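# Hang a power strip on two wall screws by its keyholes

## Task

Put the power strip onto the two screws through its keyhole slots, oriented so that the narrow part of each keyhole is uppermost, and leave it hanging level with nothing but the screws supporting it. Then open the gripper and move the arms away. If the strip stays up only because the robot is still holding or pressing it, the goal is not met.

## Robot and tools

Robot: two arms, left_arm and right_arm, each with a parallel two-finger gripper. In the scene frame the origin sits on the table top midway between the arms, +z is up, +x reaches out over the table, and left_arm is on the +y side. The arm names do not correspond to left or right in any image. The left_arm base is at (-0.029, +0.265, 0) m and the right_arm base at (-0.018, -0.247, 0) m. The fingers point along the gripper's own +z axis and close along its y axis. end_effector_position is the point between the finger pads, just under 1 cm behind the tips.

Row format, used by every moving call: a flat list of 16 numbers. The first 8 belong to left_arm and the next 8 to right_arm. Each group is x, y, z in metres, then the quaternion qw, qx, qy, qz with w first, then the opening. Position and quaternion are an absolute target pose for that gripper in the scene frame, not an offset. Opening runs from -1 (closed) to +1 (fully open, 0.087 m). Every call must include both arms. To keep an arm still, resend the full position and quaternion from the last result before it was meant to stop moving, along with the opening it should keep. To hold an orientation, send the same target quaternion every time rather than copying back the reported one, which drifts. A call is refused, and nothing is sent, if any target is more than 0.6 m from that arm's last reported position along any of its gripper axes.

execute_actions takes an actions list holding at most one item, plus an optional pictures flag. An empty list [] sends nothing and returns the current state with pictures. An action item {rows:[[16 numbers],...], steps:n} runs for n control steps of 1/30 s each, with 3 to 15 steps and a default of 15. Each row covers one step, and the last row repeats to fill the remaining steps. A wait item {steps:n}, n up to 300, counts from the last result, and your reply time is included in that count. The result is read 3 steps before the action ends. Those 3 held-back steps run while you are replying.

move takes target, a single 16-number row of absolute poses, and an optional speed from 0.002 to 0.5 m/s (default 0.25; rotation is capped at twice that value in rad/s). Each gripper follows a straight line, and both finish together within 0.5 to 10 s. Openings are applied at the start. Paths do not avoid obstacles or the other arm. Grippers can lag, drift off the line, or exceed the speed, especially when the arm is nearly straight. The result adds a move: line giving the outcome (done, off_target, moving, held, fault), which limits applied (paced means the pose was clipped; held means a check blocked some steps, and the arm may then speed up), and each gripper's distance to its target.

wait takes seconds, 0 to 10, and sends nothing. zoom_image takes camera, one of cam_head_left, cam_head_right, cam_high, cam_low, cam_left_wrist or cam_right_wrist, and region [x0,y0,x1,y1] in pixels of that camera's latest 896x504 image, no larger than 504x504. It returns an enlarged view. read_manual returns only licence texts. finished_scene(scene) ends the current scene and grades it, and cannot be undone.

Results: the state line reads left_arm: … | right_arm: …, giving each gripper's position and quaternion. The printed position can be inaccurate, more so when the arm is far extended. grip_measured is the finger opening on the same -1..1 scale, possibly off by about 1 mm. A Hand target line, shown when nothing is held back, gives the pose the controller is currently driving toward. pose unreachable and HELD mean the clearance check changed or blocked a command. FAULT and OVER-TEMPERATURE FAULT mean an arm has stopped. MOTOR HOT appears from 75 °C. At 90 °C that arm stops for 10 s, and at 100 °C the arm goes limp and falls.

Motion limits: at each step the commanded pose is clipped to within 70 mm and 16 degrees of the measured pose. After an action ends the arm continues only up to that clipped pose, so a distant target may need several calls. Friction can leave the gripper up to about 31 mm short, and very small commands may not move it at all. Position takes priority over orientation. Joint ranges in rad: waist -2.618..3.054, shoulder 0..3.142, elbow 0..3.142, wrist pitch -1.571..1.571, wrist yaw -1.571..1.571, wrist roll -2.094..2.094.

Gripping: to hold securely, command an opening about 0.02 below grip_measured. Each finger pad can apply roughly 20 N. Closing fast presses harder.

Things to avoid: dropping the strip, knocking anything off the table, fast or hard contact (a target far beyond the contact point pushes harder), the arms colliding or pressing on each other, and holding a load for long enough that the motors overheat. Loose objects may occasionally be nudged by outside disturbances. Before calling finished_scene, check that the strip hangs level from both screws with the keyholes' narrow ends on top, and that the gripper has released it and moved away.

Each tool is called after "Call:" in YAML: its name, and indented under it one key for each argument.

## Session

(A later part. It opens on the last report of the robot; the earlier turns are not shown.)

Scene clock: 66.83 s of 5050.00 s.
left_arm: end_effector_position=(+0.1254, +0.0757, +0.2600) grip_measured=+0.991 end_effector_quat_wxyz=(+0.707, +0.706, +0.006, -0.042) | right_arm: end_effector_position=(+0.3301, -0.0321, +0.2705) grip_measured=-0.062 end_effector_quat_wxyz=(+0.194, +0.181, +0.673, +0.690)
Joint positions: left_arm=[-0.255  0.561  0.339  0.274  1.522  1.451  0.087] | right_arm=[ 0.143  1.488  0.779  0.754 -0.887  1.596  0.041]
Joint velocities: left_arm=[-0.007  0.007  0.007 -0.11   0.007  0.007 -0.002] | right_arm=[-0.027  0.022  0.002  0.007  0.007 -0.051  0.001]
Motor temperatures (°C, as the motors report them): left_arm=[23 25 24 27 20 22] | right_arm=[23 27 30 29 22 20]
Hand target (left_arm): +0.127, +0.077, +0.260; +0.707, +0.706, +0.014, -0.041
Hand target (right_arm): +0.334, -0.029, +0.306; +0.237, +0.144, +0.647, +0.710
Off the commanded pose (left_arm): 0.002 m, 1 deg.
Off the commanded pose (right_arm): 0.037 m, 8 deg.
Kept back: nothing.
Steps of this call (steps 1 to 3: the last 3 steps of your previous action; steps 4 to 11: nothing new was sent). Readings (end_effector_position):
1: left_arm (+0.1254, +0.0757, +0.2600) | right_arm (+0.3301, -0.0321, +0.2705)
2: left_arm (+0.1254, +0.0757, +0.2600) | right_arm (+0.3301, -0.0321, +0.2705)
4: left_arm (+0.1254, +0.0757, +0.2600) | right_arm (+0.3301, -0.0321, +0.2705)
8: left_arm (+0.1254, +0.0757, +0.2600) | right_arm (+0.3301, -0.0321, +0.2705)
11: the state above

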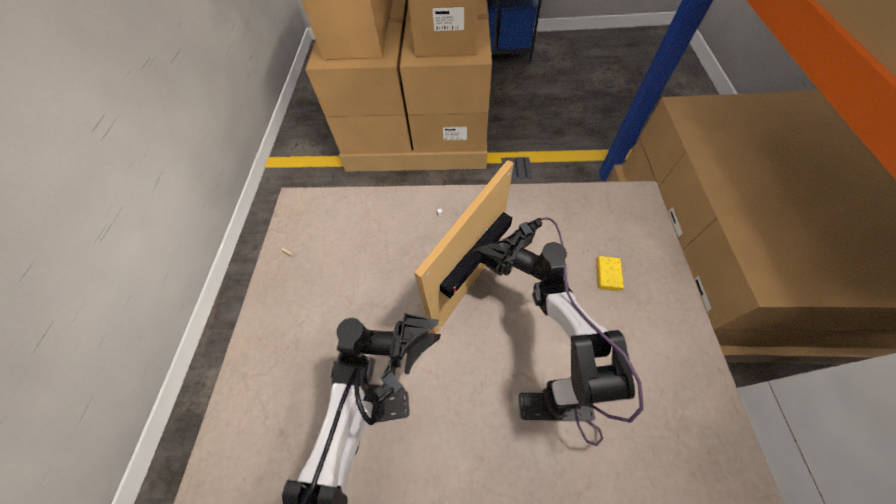

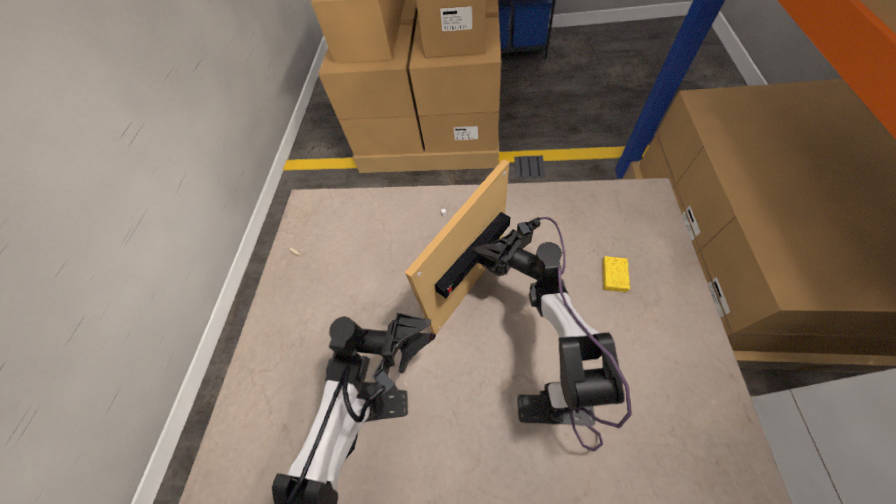

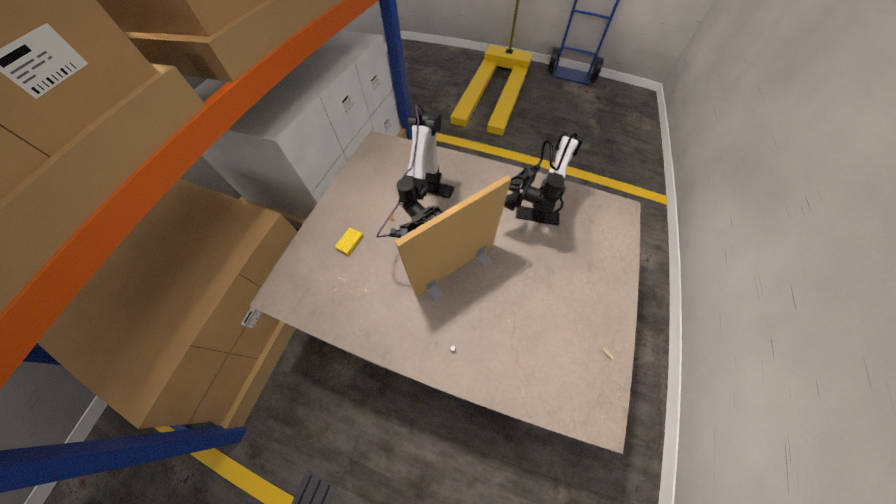

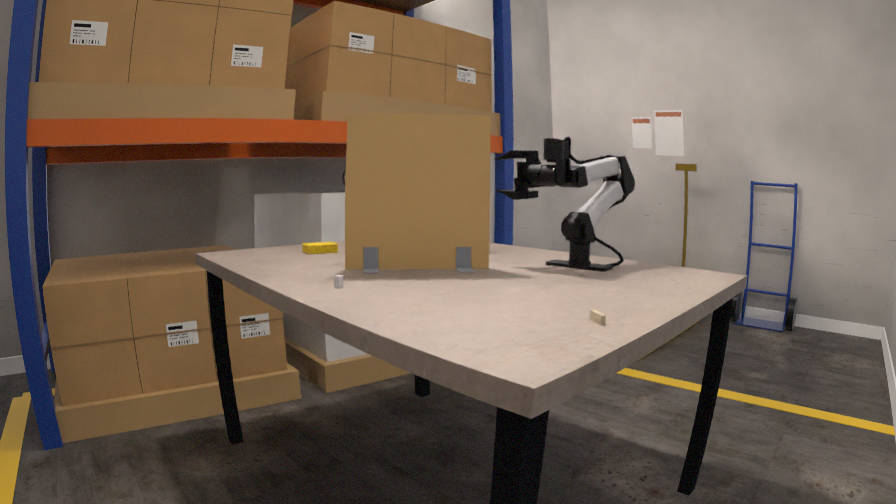

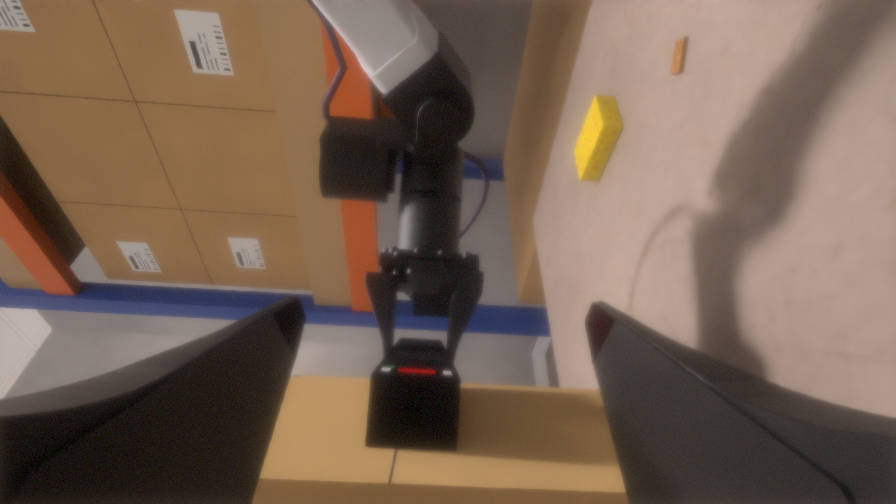

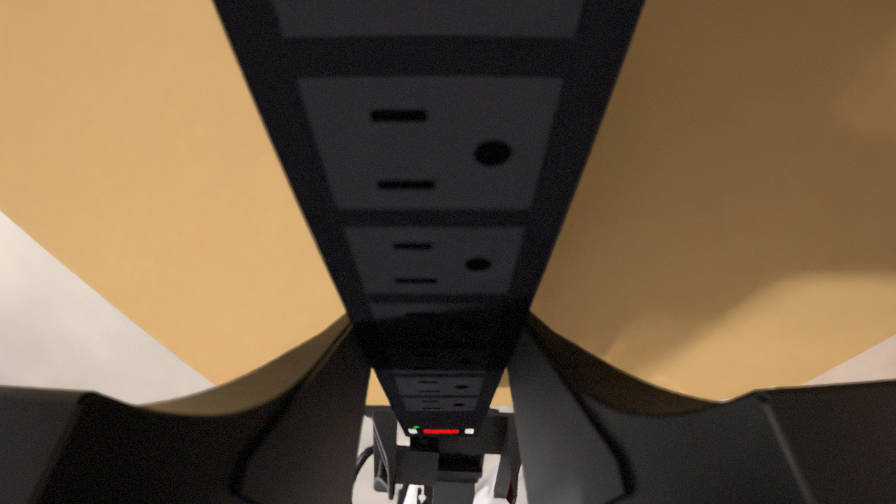

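Call:
execute_actions:
  actions:
    - {"rows":[[0.127,0.0765,0.26,0.707,0.706,0.014,-0.041,1,0.338,-0.028,0.306,0.211,0.171,0.646,0.724,-0.3]],"steps":15}
  pictures: true

Scene clock: 67.33 s of 5050.00 s.
left_arm: end_effector_position=(+0.1254, +0.0757, +0.2600) grip_measured=+0.991 end_effector_quat_wxyz=(+0.707, +0.706, +0.006, -0.042) | right_arm: end_effector_position=(+0.3302, -0.0319, +0.2708) grip_measured=-0.063 end_effector_quat_wxyz=(+0.189, +0.185, +0.672, +0.692)
Joint positions: left_arm=[-0.255  0.561  0.339  0.274  1.522  1.451  0.087] | right_arm=[ 0.143  1.49   0.779  0.759 -0.889  1.609  0.041]
Joint velocities: left_arm=[-0.007 -0.012  0.002  0.007  0.051  0.051 -0.   ] | right_arm=[-0.007 -0.007  0.002  0.037 -0.022  0.022  0.   ]
Motor temperatures (°C, as the motors report them): left_arm=[23 25 24 27 20 22] | right_arm=[23 27 30 29 22 20]
Steps of this call (steps 1 to 3: nothing new was sent; steps 4 to 15: the first 12 steps of this action). Readings (end_effector_position):
4: left_arm (+0.1254, +0.0757, +0.2600) | right_arm (+0.3301, -0.0321, +0.2708)
5: left_arm (+0.1254, +0.0757, +0.2600) | right_arm (+0.3301, -0.0321, +0.2709)
7: left_arm (+0.1254, +0.0757, +0.2600) | right_arm (+0.3302, -0.0320, +0.2708)
11: left_arm (+0.1254, +0.0757, +0.2600) | right_arm (+0.3302, -0.0319, +0.2707)
15: the state above

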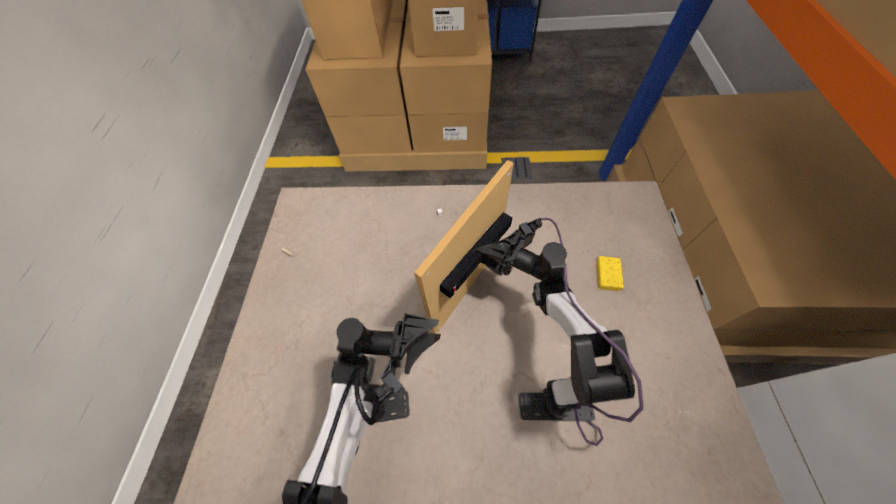

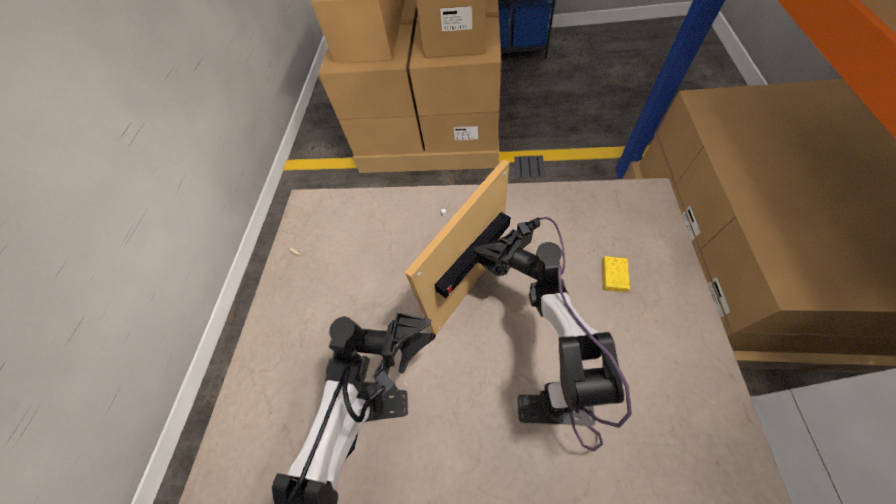

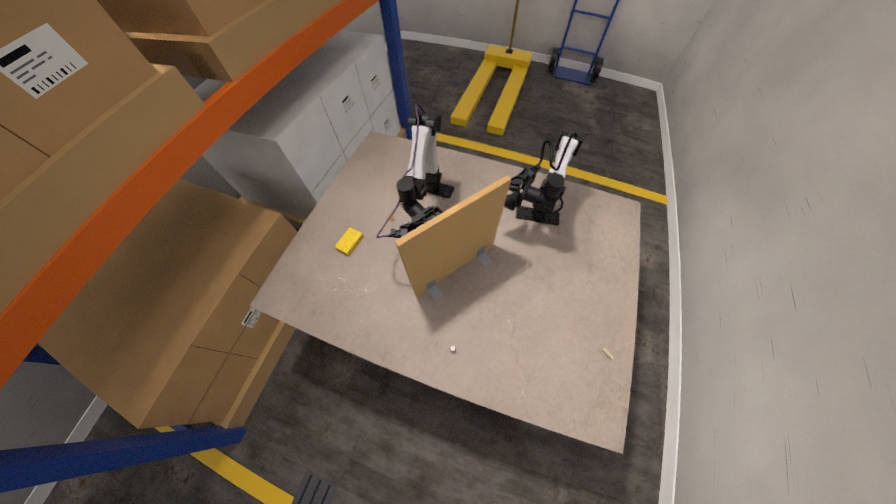

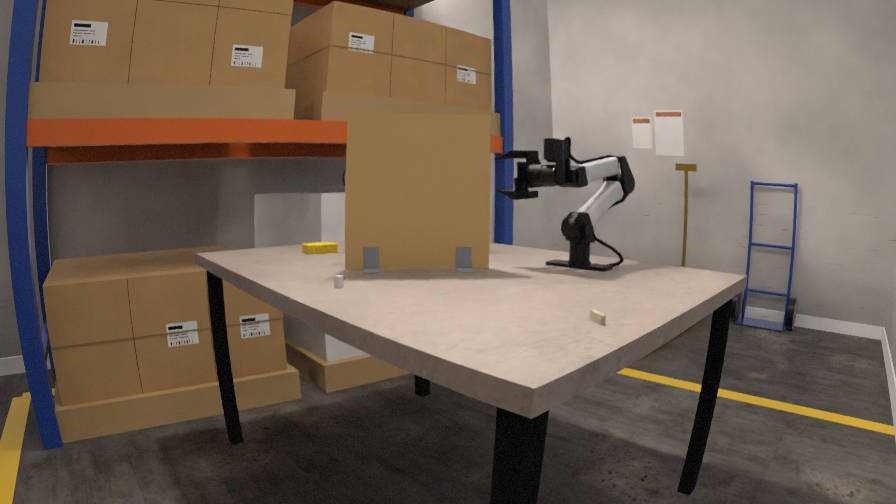

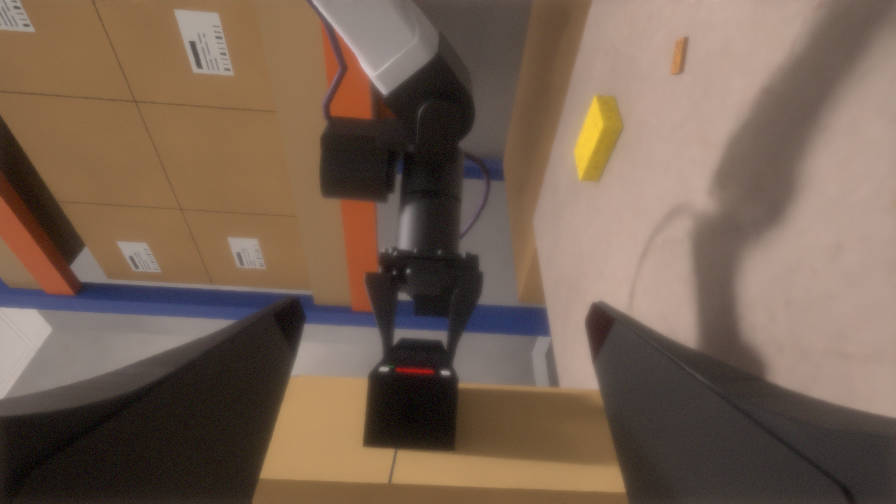

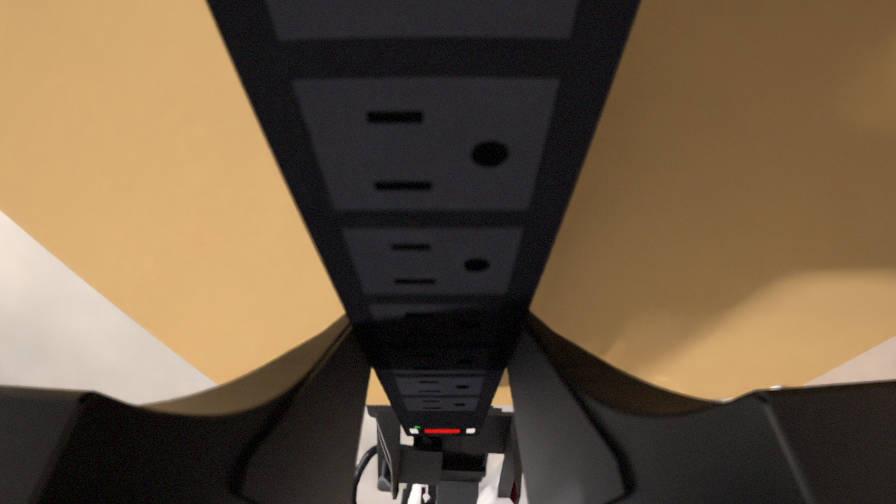

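Call:
execute_actions:
  actions:
    - {"rows":[[0.127,0.0765,0.26,0.707,0.706,0.014,-0.041,1,0.338,-0.028,0.294,0.211,0.171,0.646,0.724,-0.3]],"steps":15}
  pictures: true

Scene clock: 67.83 s of 5050.00 s.
left_arm: end_effector_position=(+0.1254, +0.0757, +0.2600) grip_measured=+0.991 end_effector_quat_wxyz=(+0.707, +0.706, +0.006, -0.042) | right_arm: end_effector_position=(+0.3300, -0.0314, +0.2707) grip_measured=-0.063 end_effector_quat_wxyz=(+0.184, +0.176, +0.668, +0.699)
Joint positions: left_arm=[-0.255  0.561  0.339  0.274  1.522  1.451  0.087] | right_arm=[ 0.14   1.513  0.779  0.807 -0.911  1.628  0.041]
Joint velocities: left_arm=[ 0.012 -0.007 -0.007 -0.081 -0.007  0.051 -0.002] | right_arm=[ 0.002  0.012 -0.022 -0.007  0.051 -0.037  0.002]
Motor temperatures (°C, as the motors report them): left_arm=[23 25 24 27 20 22] | right_arm=[23 27 30 29 22 20]
Off your previous action's commanded pose (left_arm): 0.002 m, 1 deg at its last step (step 3 of this call).
Off your previous action's commanded pose (right_arm): 0.036 m, 5 deg at its last step (step 3 of this call).
Steps of this call (steps 1 to 3: the last 3 steps of your previous action; steps 4 to 15: the first 12 steps of this action). Readings (end_effector_position):
4: left_arm (+0.1254, +0.0757, +0.2600) | right_arm (+0.3303, -0.0318, +0.2705)
5: left_arm (+0.1254, +0.0757, +0.2600) | right_arm (+0.3301, -0.0315, +0.2704)
7: left_arm (+0.1254, +0.0757, +0.2600) | right_arm (+0.3302, -0.0316, +0.2706)
11: left_arm (+0.1254, +0.0757, +0.2600) | right_arm (+0.3300, -0.0314, +0.2706)
15: the state above

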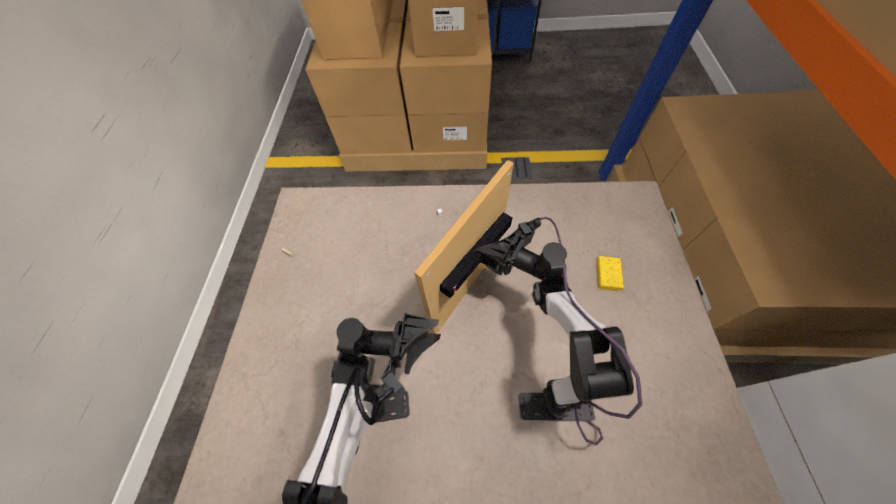

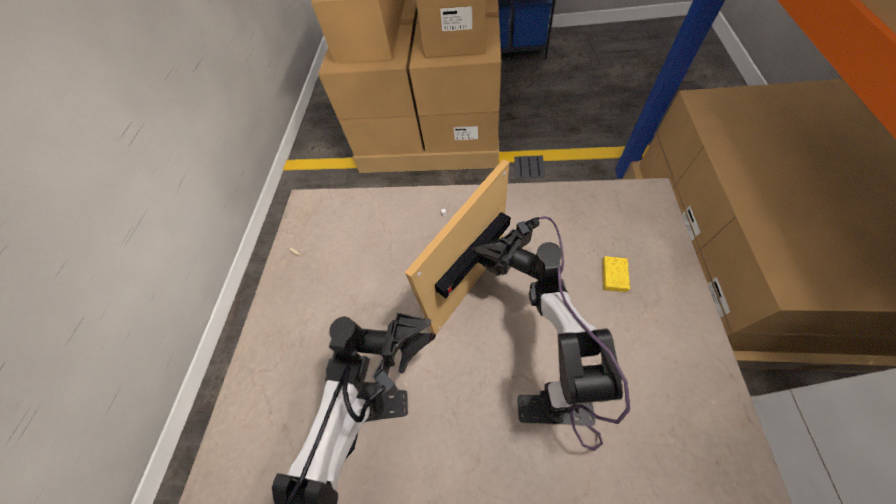

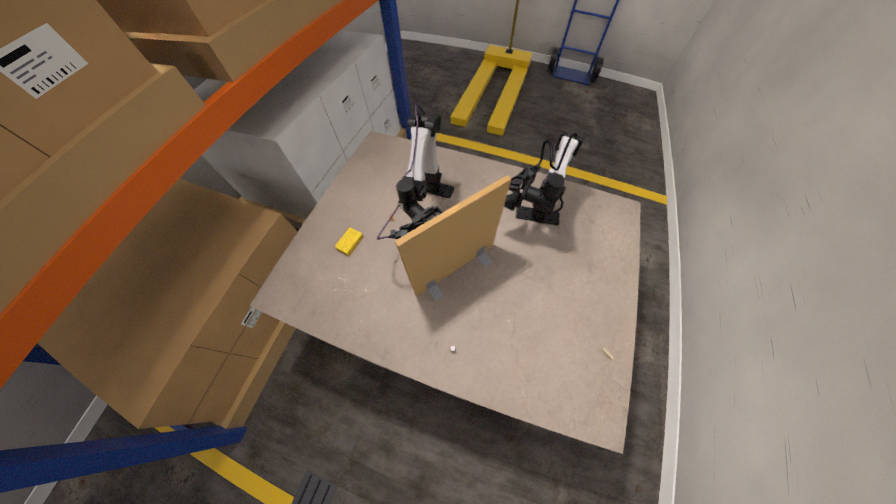

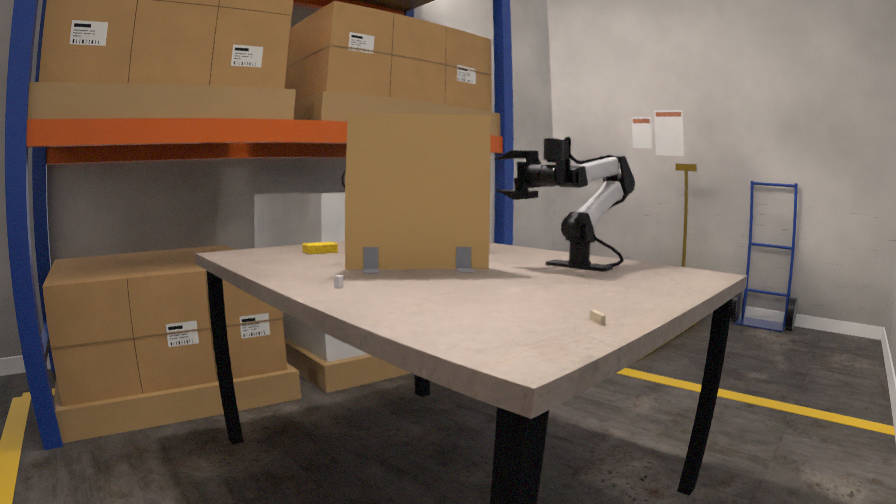

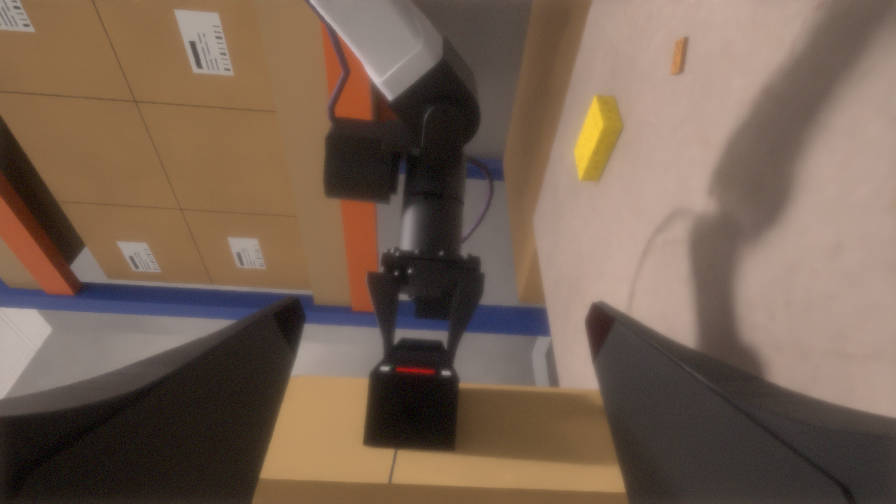

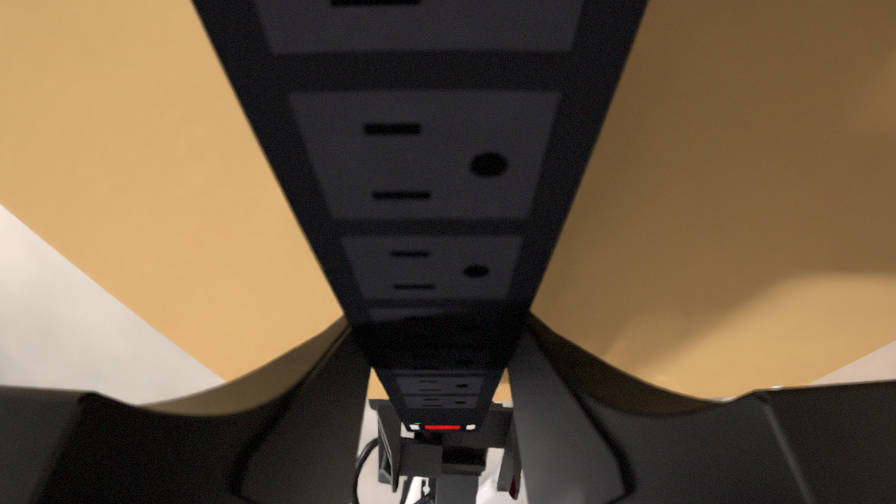

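Call:
move:
  target: [0.10,0.10,0.46,0.671,0.224,0.671,-0.224,1,0.338,-0.028,0.294,0.211,0.171,0.646,0.724,-0.3]

Call:
move:
  target: [0.186,0.083,0.48,0.671,0.224,0.671,-0.224,1,0.338,-0.028,0.294,0.211,0.171,0.646,0.724,-0.3]

Scene clock: 72.33 s of 5050.00 s.
left_arm: end_effector_position=(+0.0967, +0.1019, +0.4594) grip_measured=+0.991 end_effector_quat_wxyz=(+0.671, +0.222, +0.666, -0.237) | right_arm: end_effector_position=(+0.3301, -0.0319, +0.2706) grip_measured=-0.063 end_effector_quat_wxyz=(+0.184, +0.176, +0.668, +0.699)
Joint positions: left_arm=[-1.952  0.762  1.44  -0.646 -1.134  0.012  0.087] | right_arm=[ 0.138  1.514  0.778  0.81  -0.913  1.63   0.041]
Joint velocities: left_arm=[-0.002 -0.022 -0.007 -0.081 -0.007 -0.051  0.001] | right_arm=[-0.012  0.002 -0.012  0.066  0.022  0.037 -0.   ]
Motor temperatures (°C, as the motors report them): left_arm=[23 24 25 27 20 22] | right_arm=[23 27 30 30 22 20]
Hand target (left_arm): +0.098, +0.100, +0.460; +0.671, +0.219, +0.670, -0.229
Hand target (right_arm): +0.336, -0.029, +0.294; +0.207, +0.170, +0.642, +0.718
Off your previous action's commanded pose (left_arm): 0.002 m, 1 deg at its last step (step 3 of this call).
Off your previous action's commanded pose (right_arm): 0.025 m, 5 deg at its last step (step 3 of this call).
Off the commanded pose (left_arm): 0.004 m, 2 deg.
Off the commanded pose (right_arm): 0.025 m, 5 deg.
Kept back: nothing.
move: off_target (right_arm)

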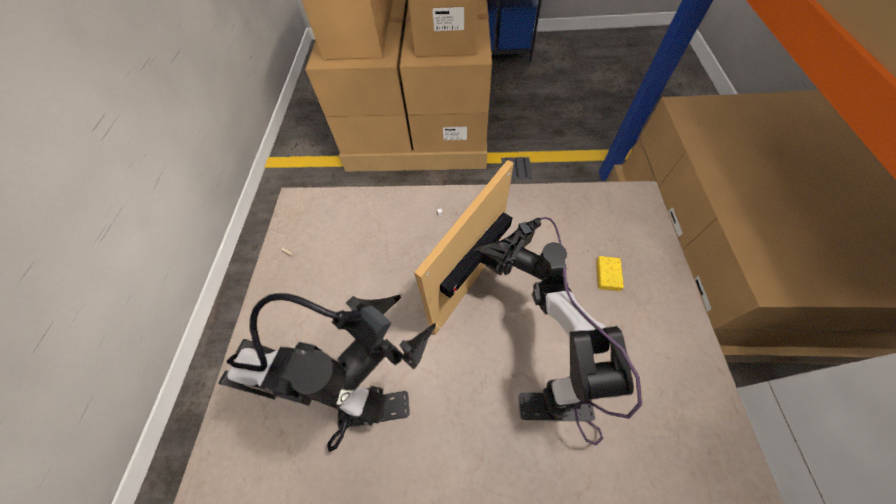

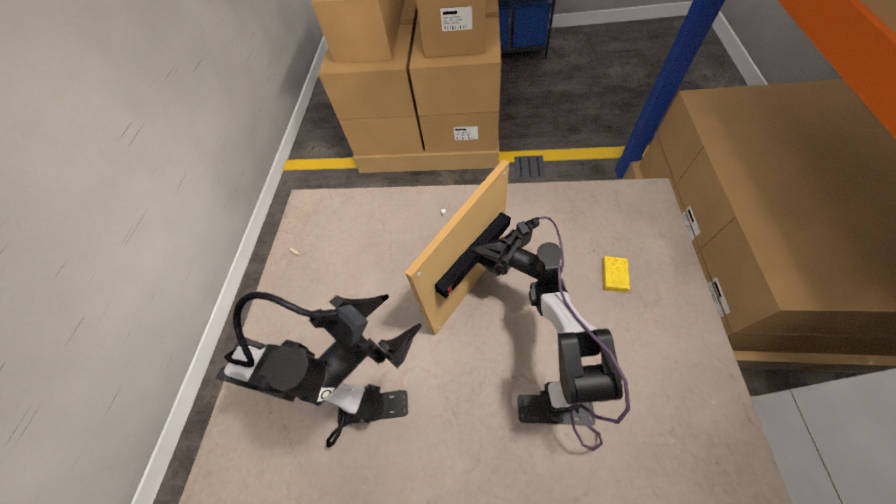

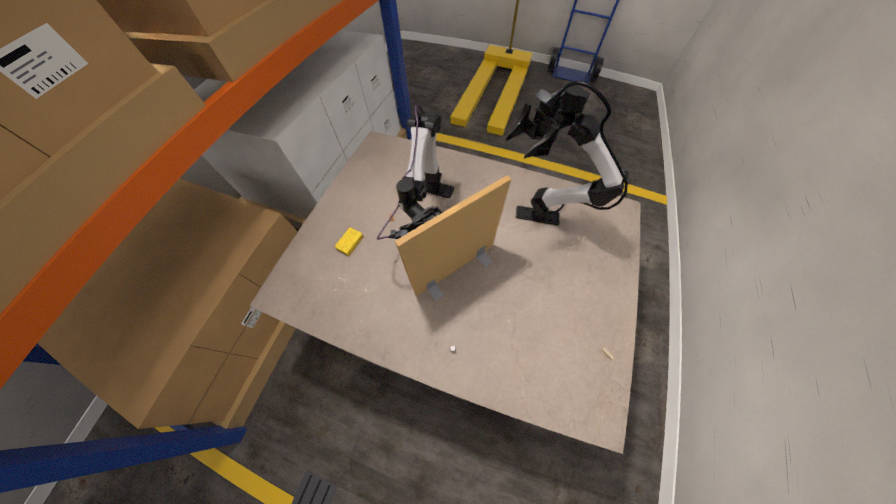

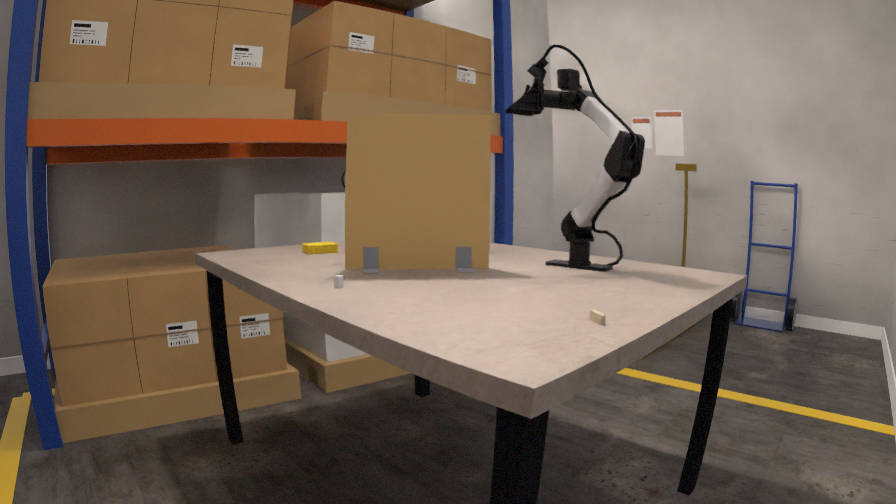

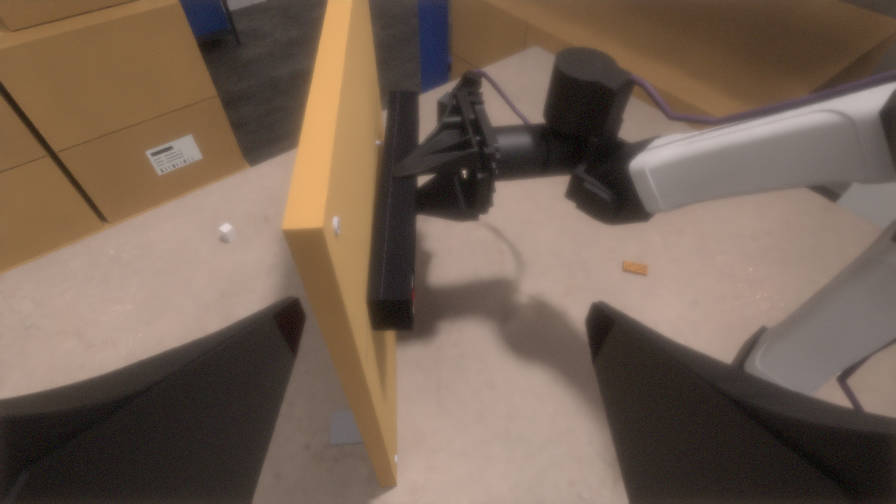

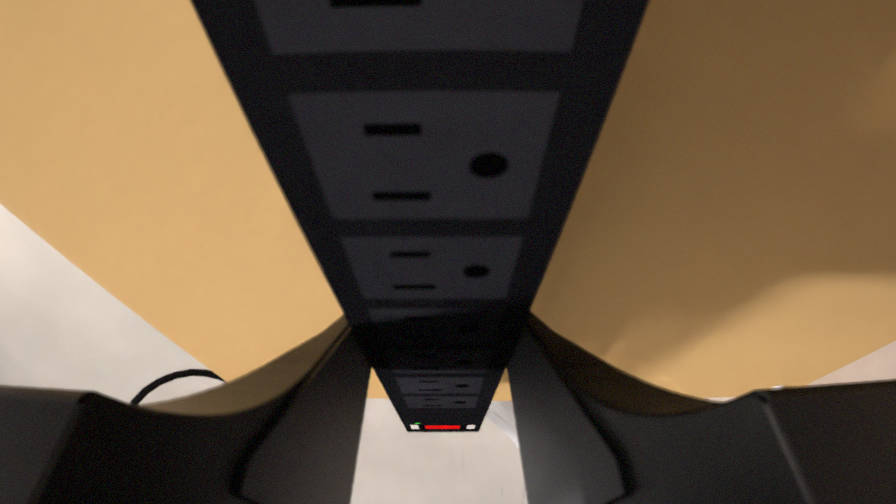

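Scene clock: 73.67 s of 5050.00 s.
left_arm: end_effector_position=(+0.1839, +0.0879, +0.4793) grip_measured=+0.991 end_effector_quat_wxyz=(+0.677, +0.226, +0.666, -0.219) | right_arm: end_effector_position=(+0.3301, -0.0319, +0.2706) grip_measured=-0.063 end_effector_quat_wxyz=(+0.184, +0.176, +0.668, +0.699)
Joint positions: left_arm=[-0.947  0.939  1.561 -0.611 -0.151  0.016  0.087] | right_arm=[ 0.138  1.514  0.778  0.81  -0.913  1.63   0.041]
Joint velocities: left_arm=[-0.017 -0.027 -0.007  0.022  0.037 -0.037 -0.   ] | right_arm=[ 0.002  0.012 -0.007  0.037 -0.007 -0.007  0.001]
Motor temperatures (°C, as the motors report them): left_arm=[23 24 25 27 20 22] | right_arm=[23 27 30 30 22 20]
Hand target (left_arm): +0.187, +0.085, +0.481; +0.673, +0.225, +0.669, -0.222
Hand target (right_arm): +0.336, -0.029, +0.295; +0.208, +0.169, +0.642, +0.718
Off the commanded pose (left_arm): 0.005 m, 1 deg.
Off the commanded pose (right_arm): 0.025 m, 5 deg.
Kept back: nothing.
move: off_target (right_arm)

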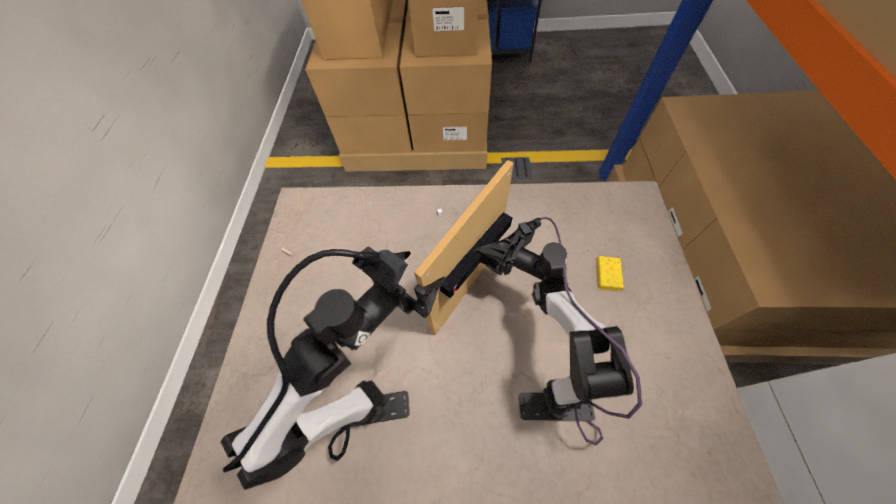

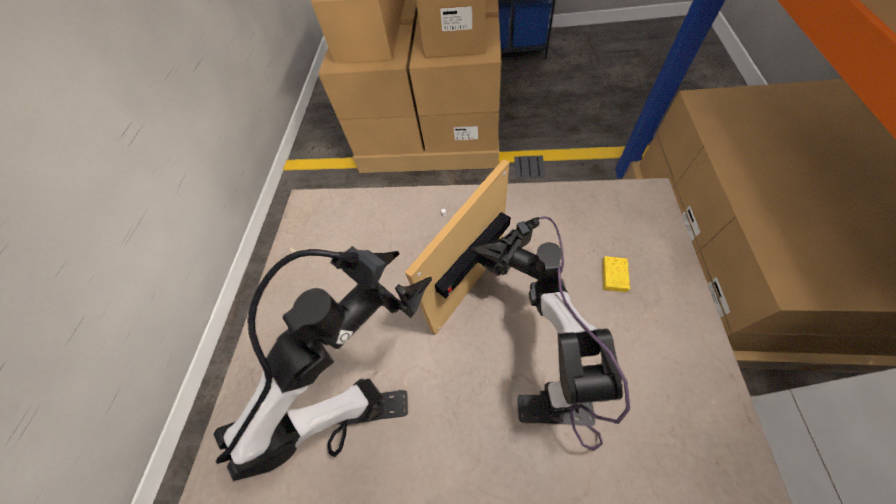

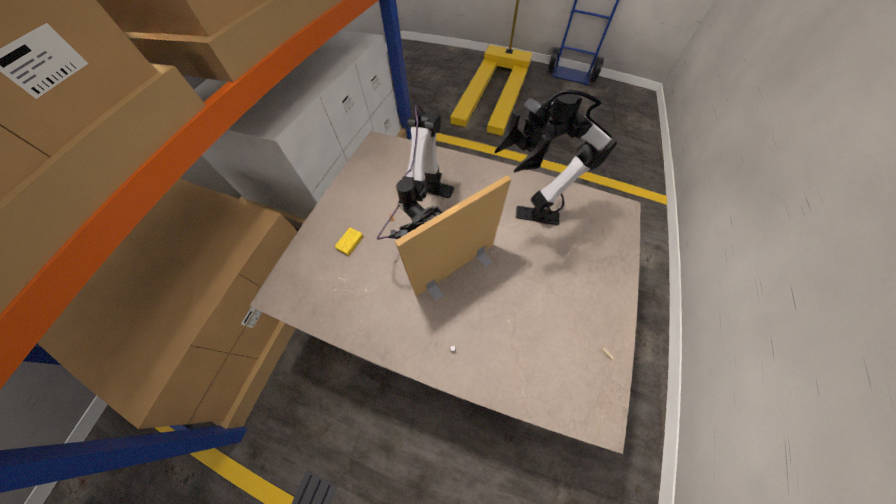

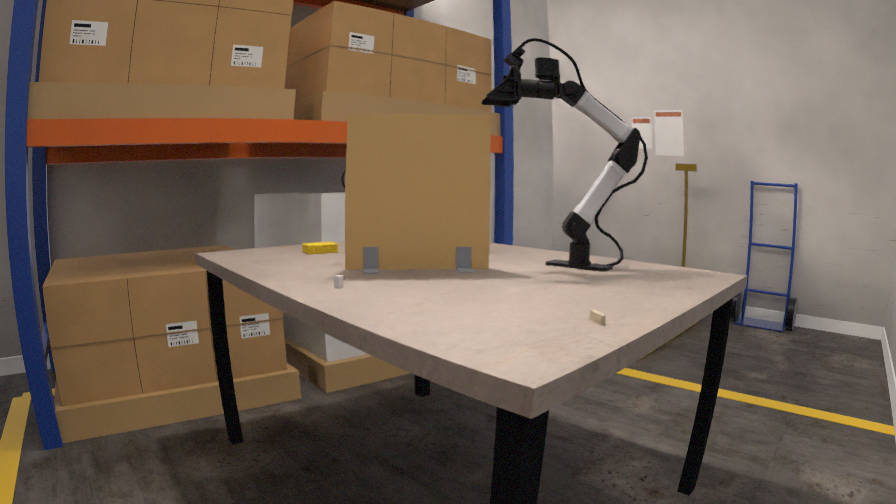

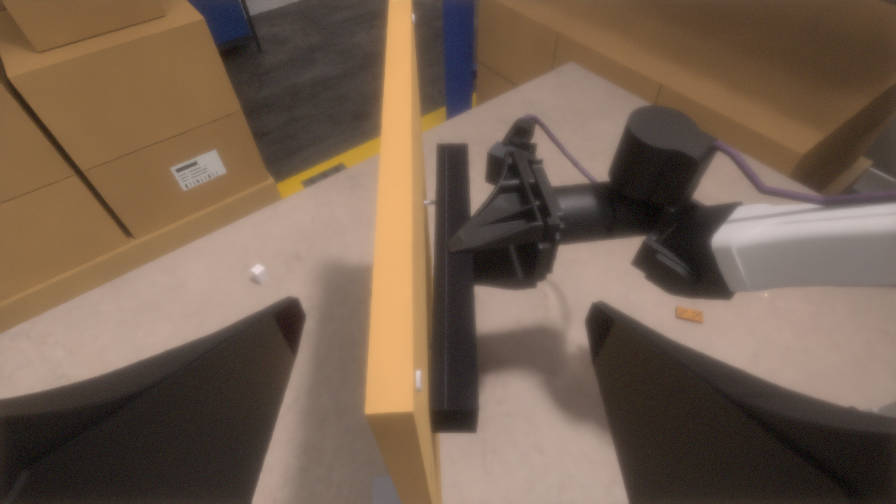

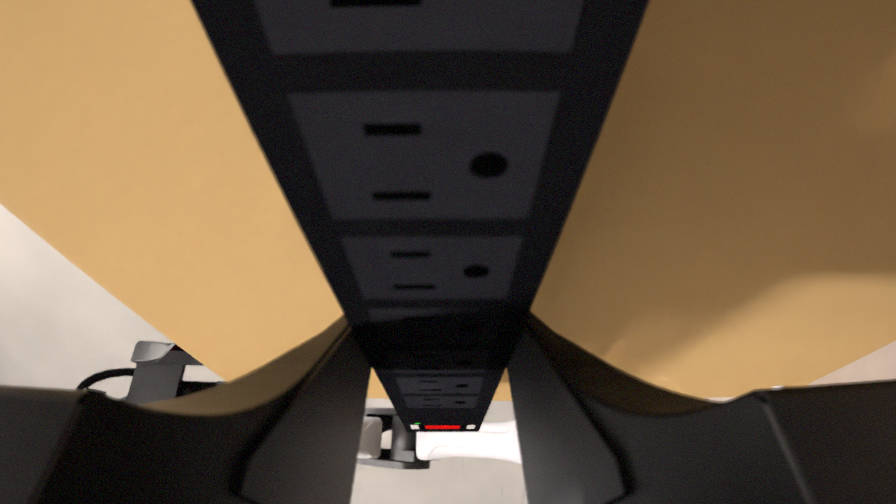

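Call:
zoom_image:
  camera: "cam_left_wrist"
  region: [380,130,520,270]

Region (380, 130, 520, 270) of cam_left_wrist's 896x504 image, scaled by 3.600, with more detail than that image has.

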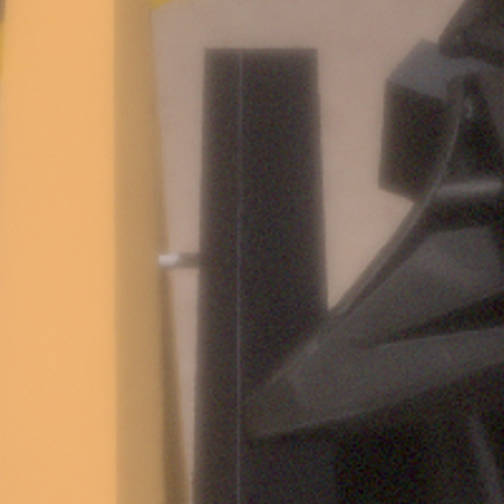

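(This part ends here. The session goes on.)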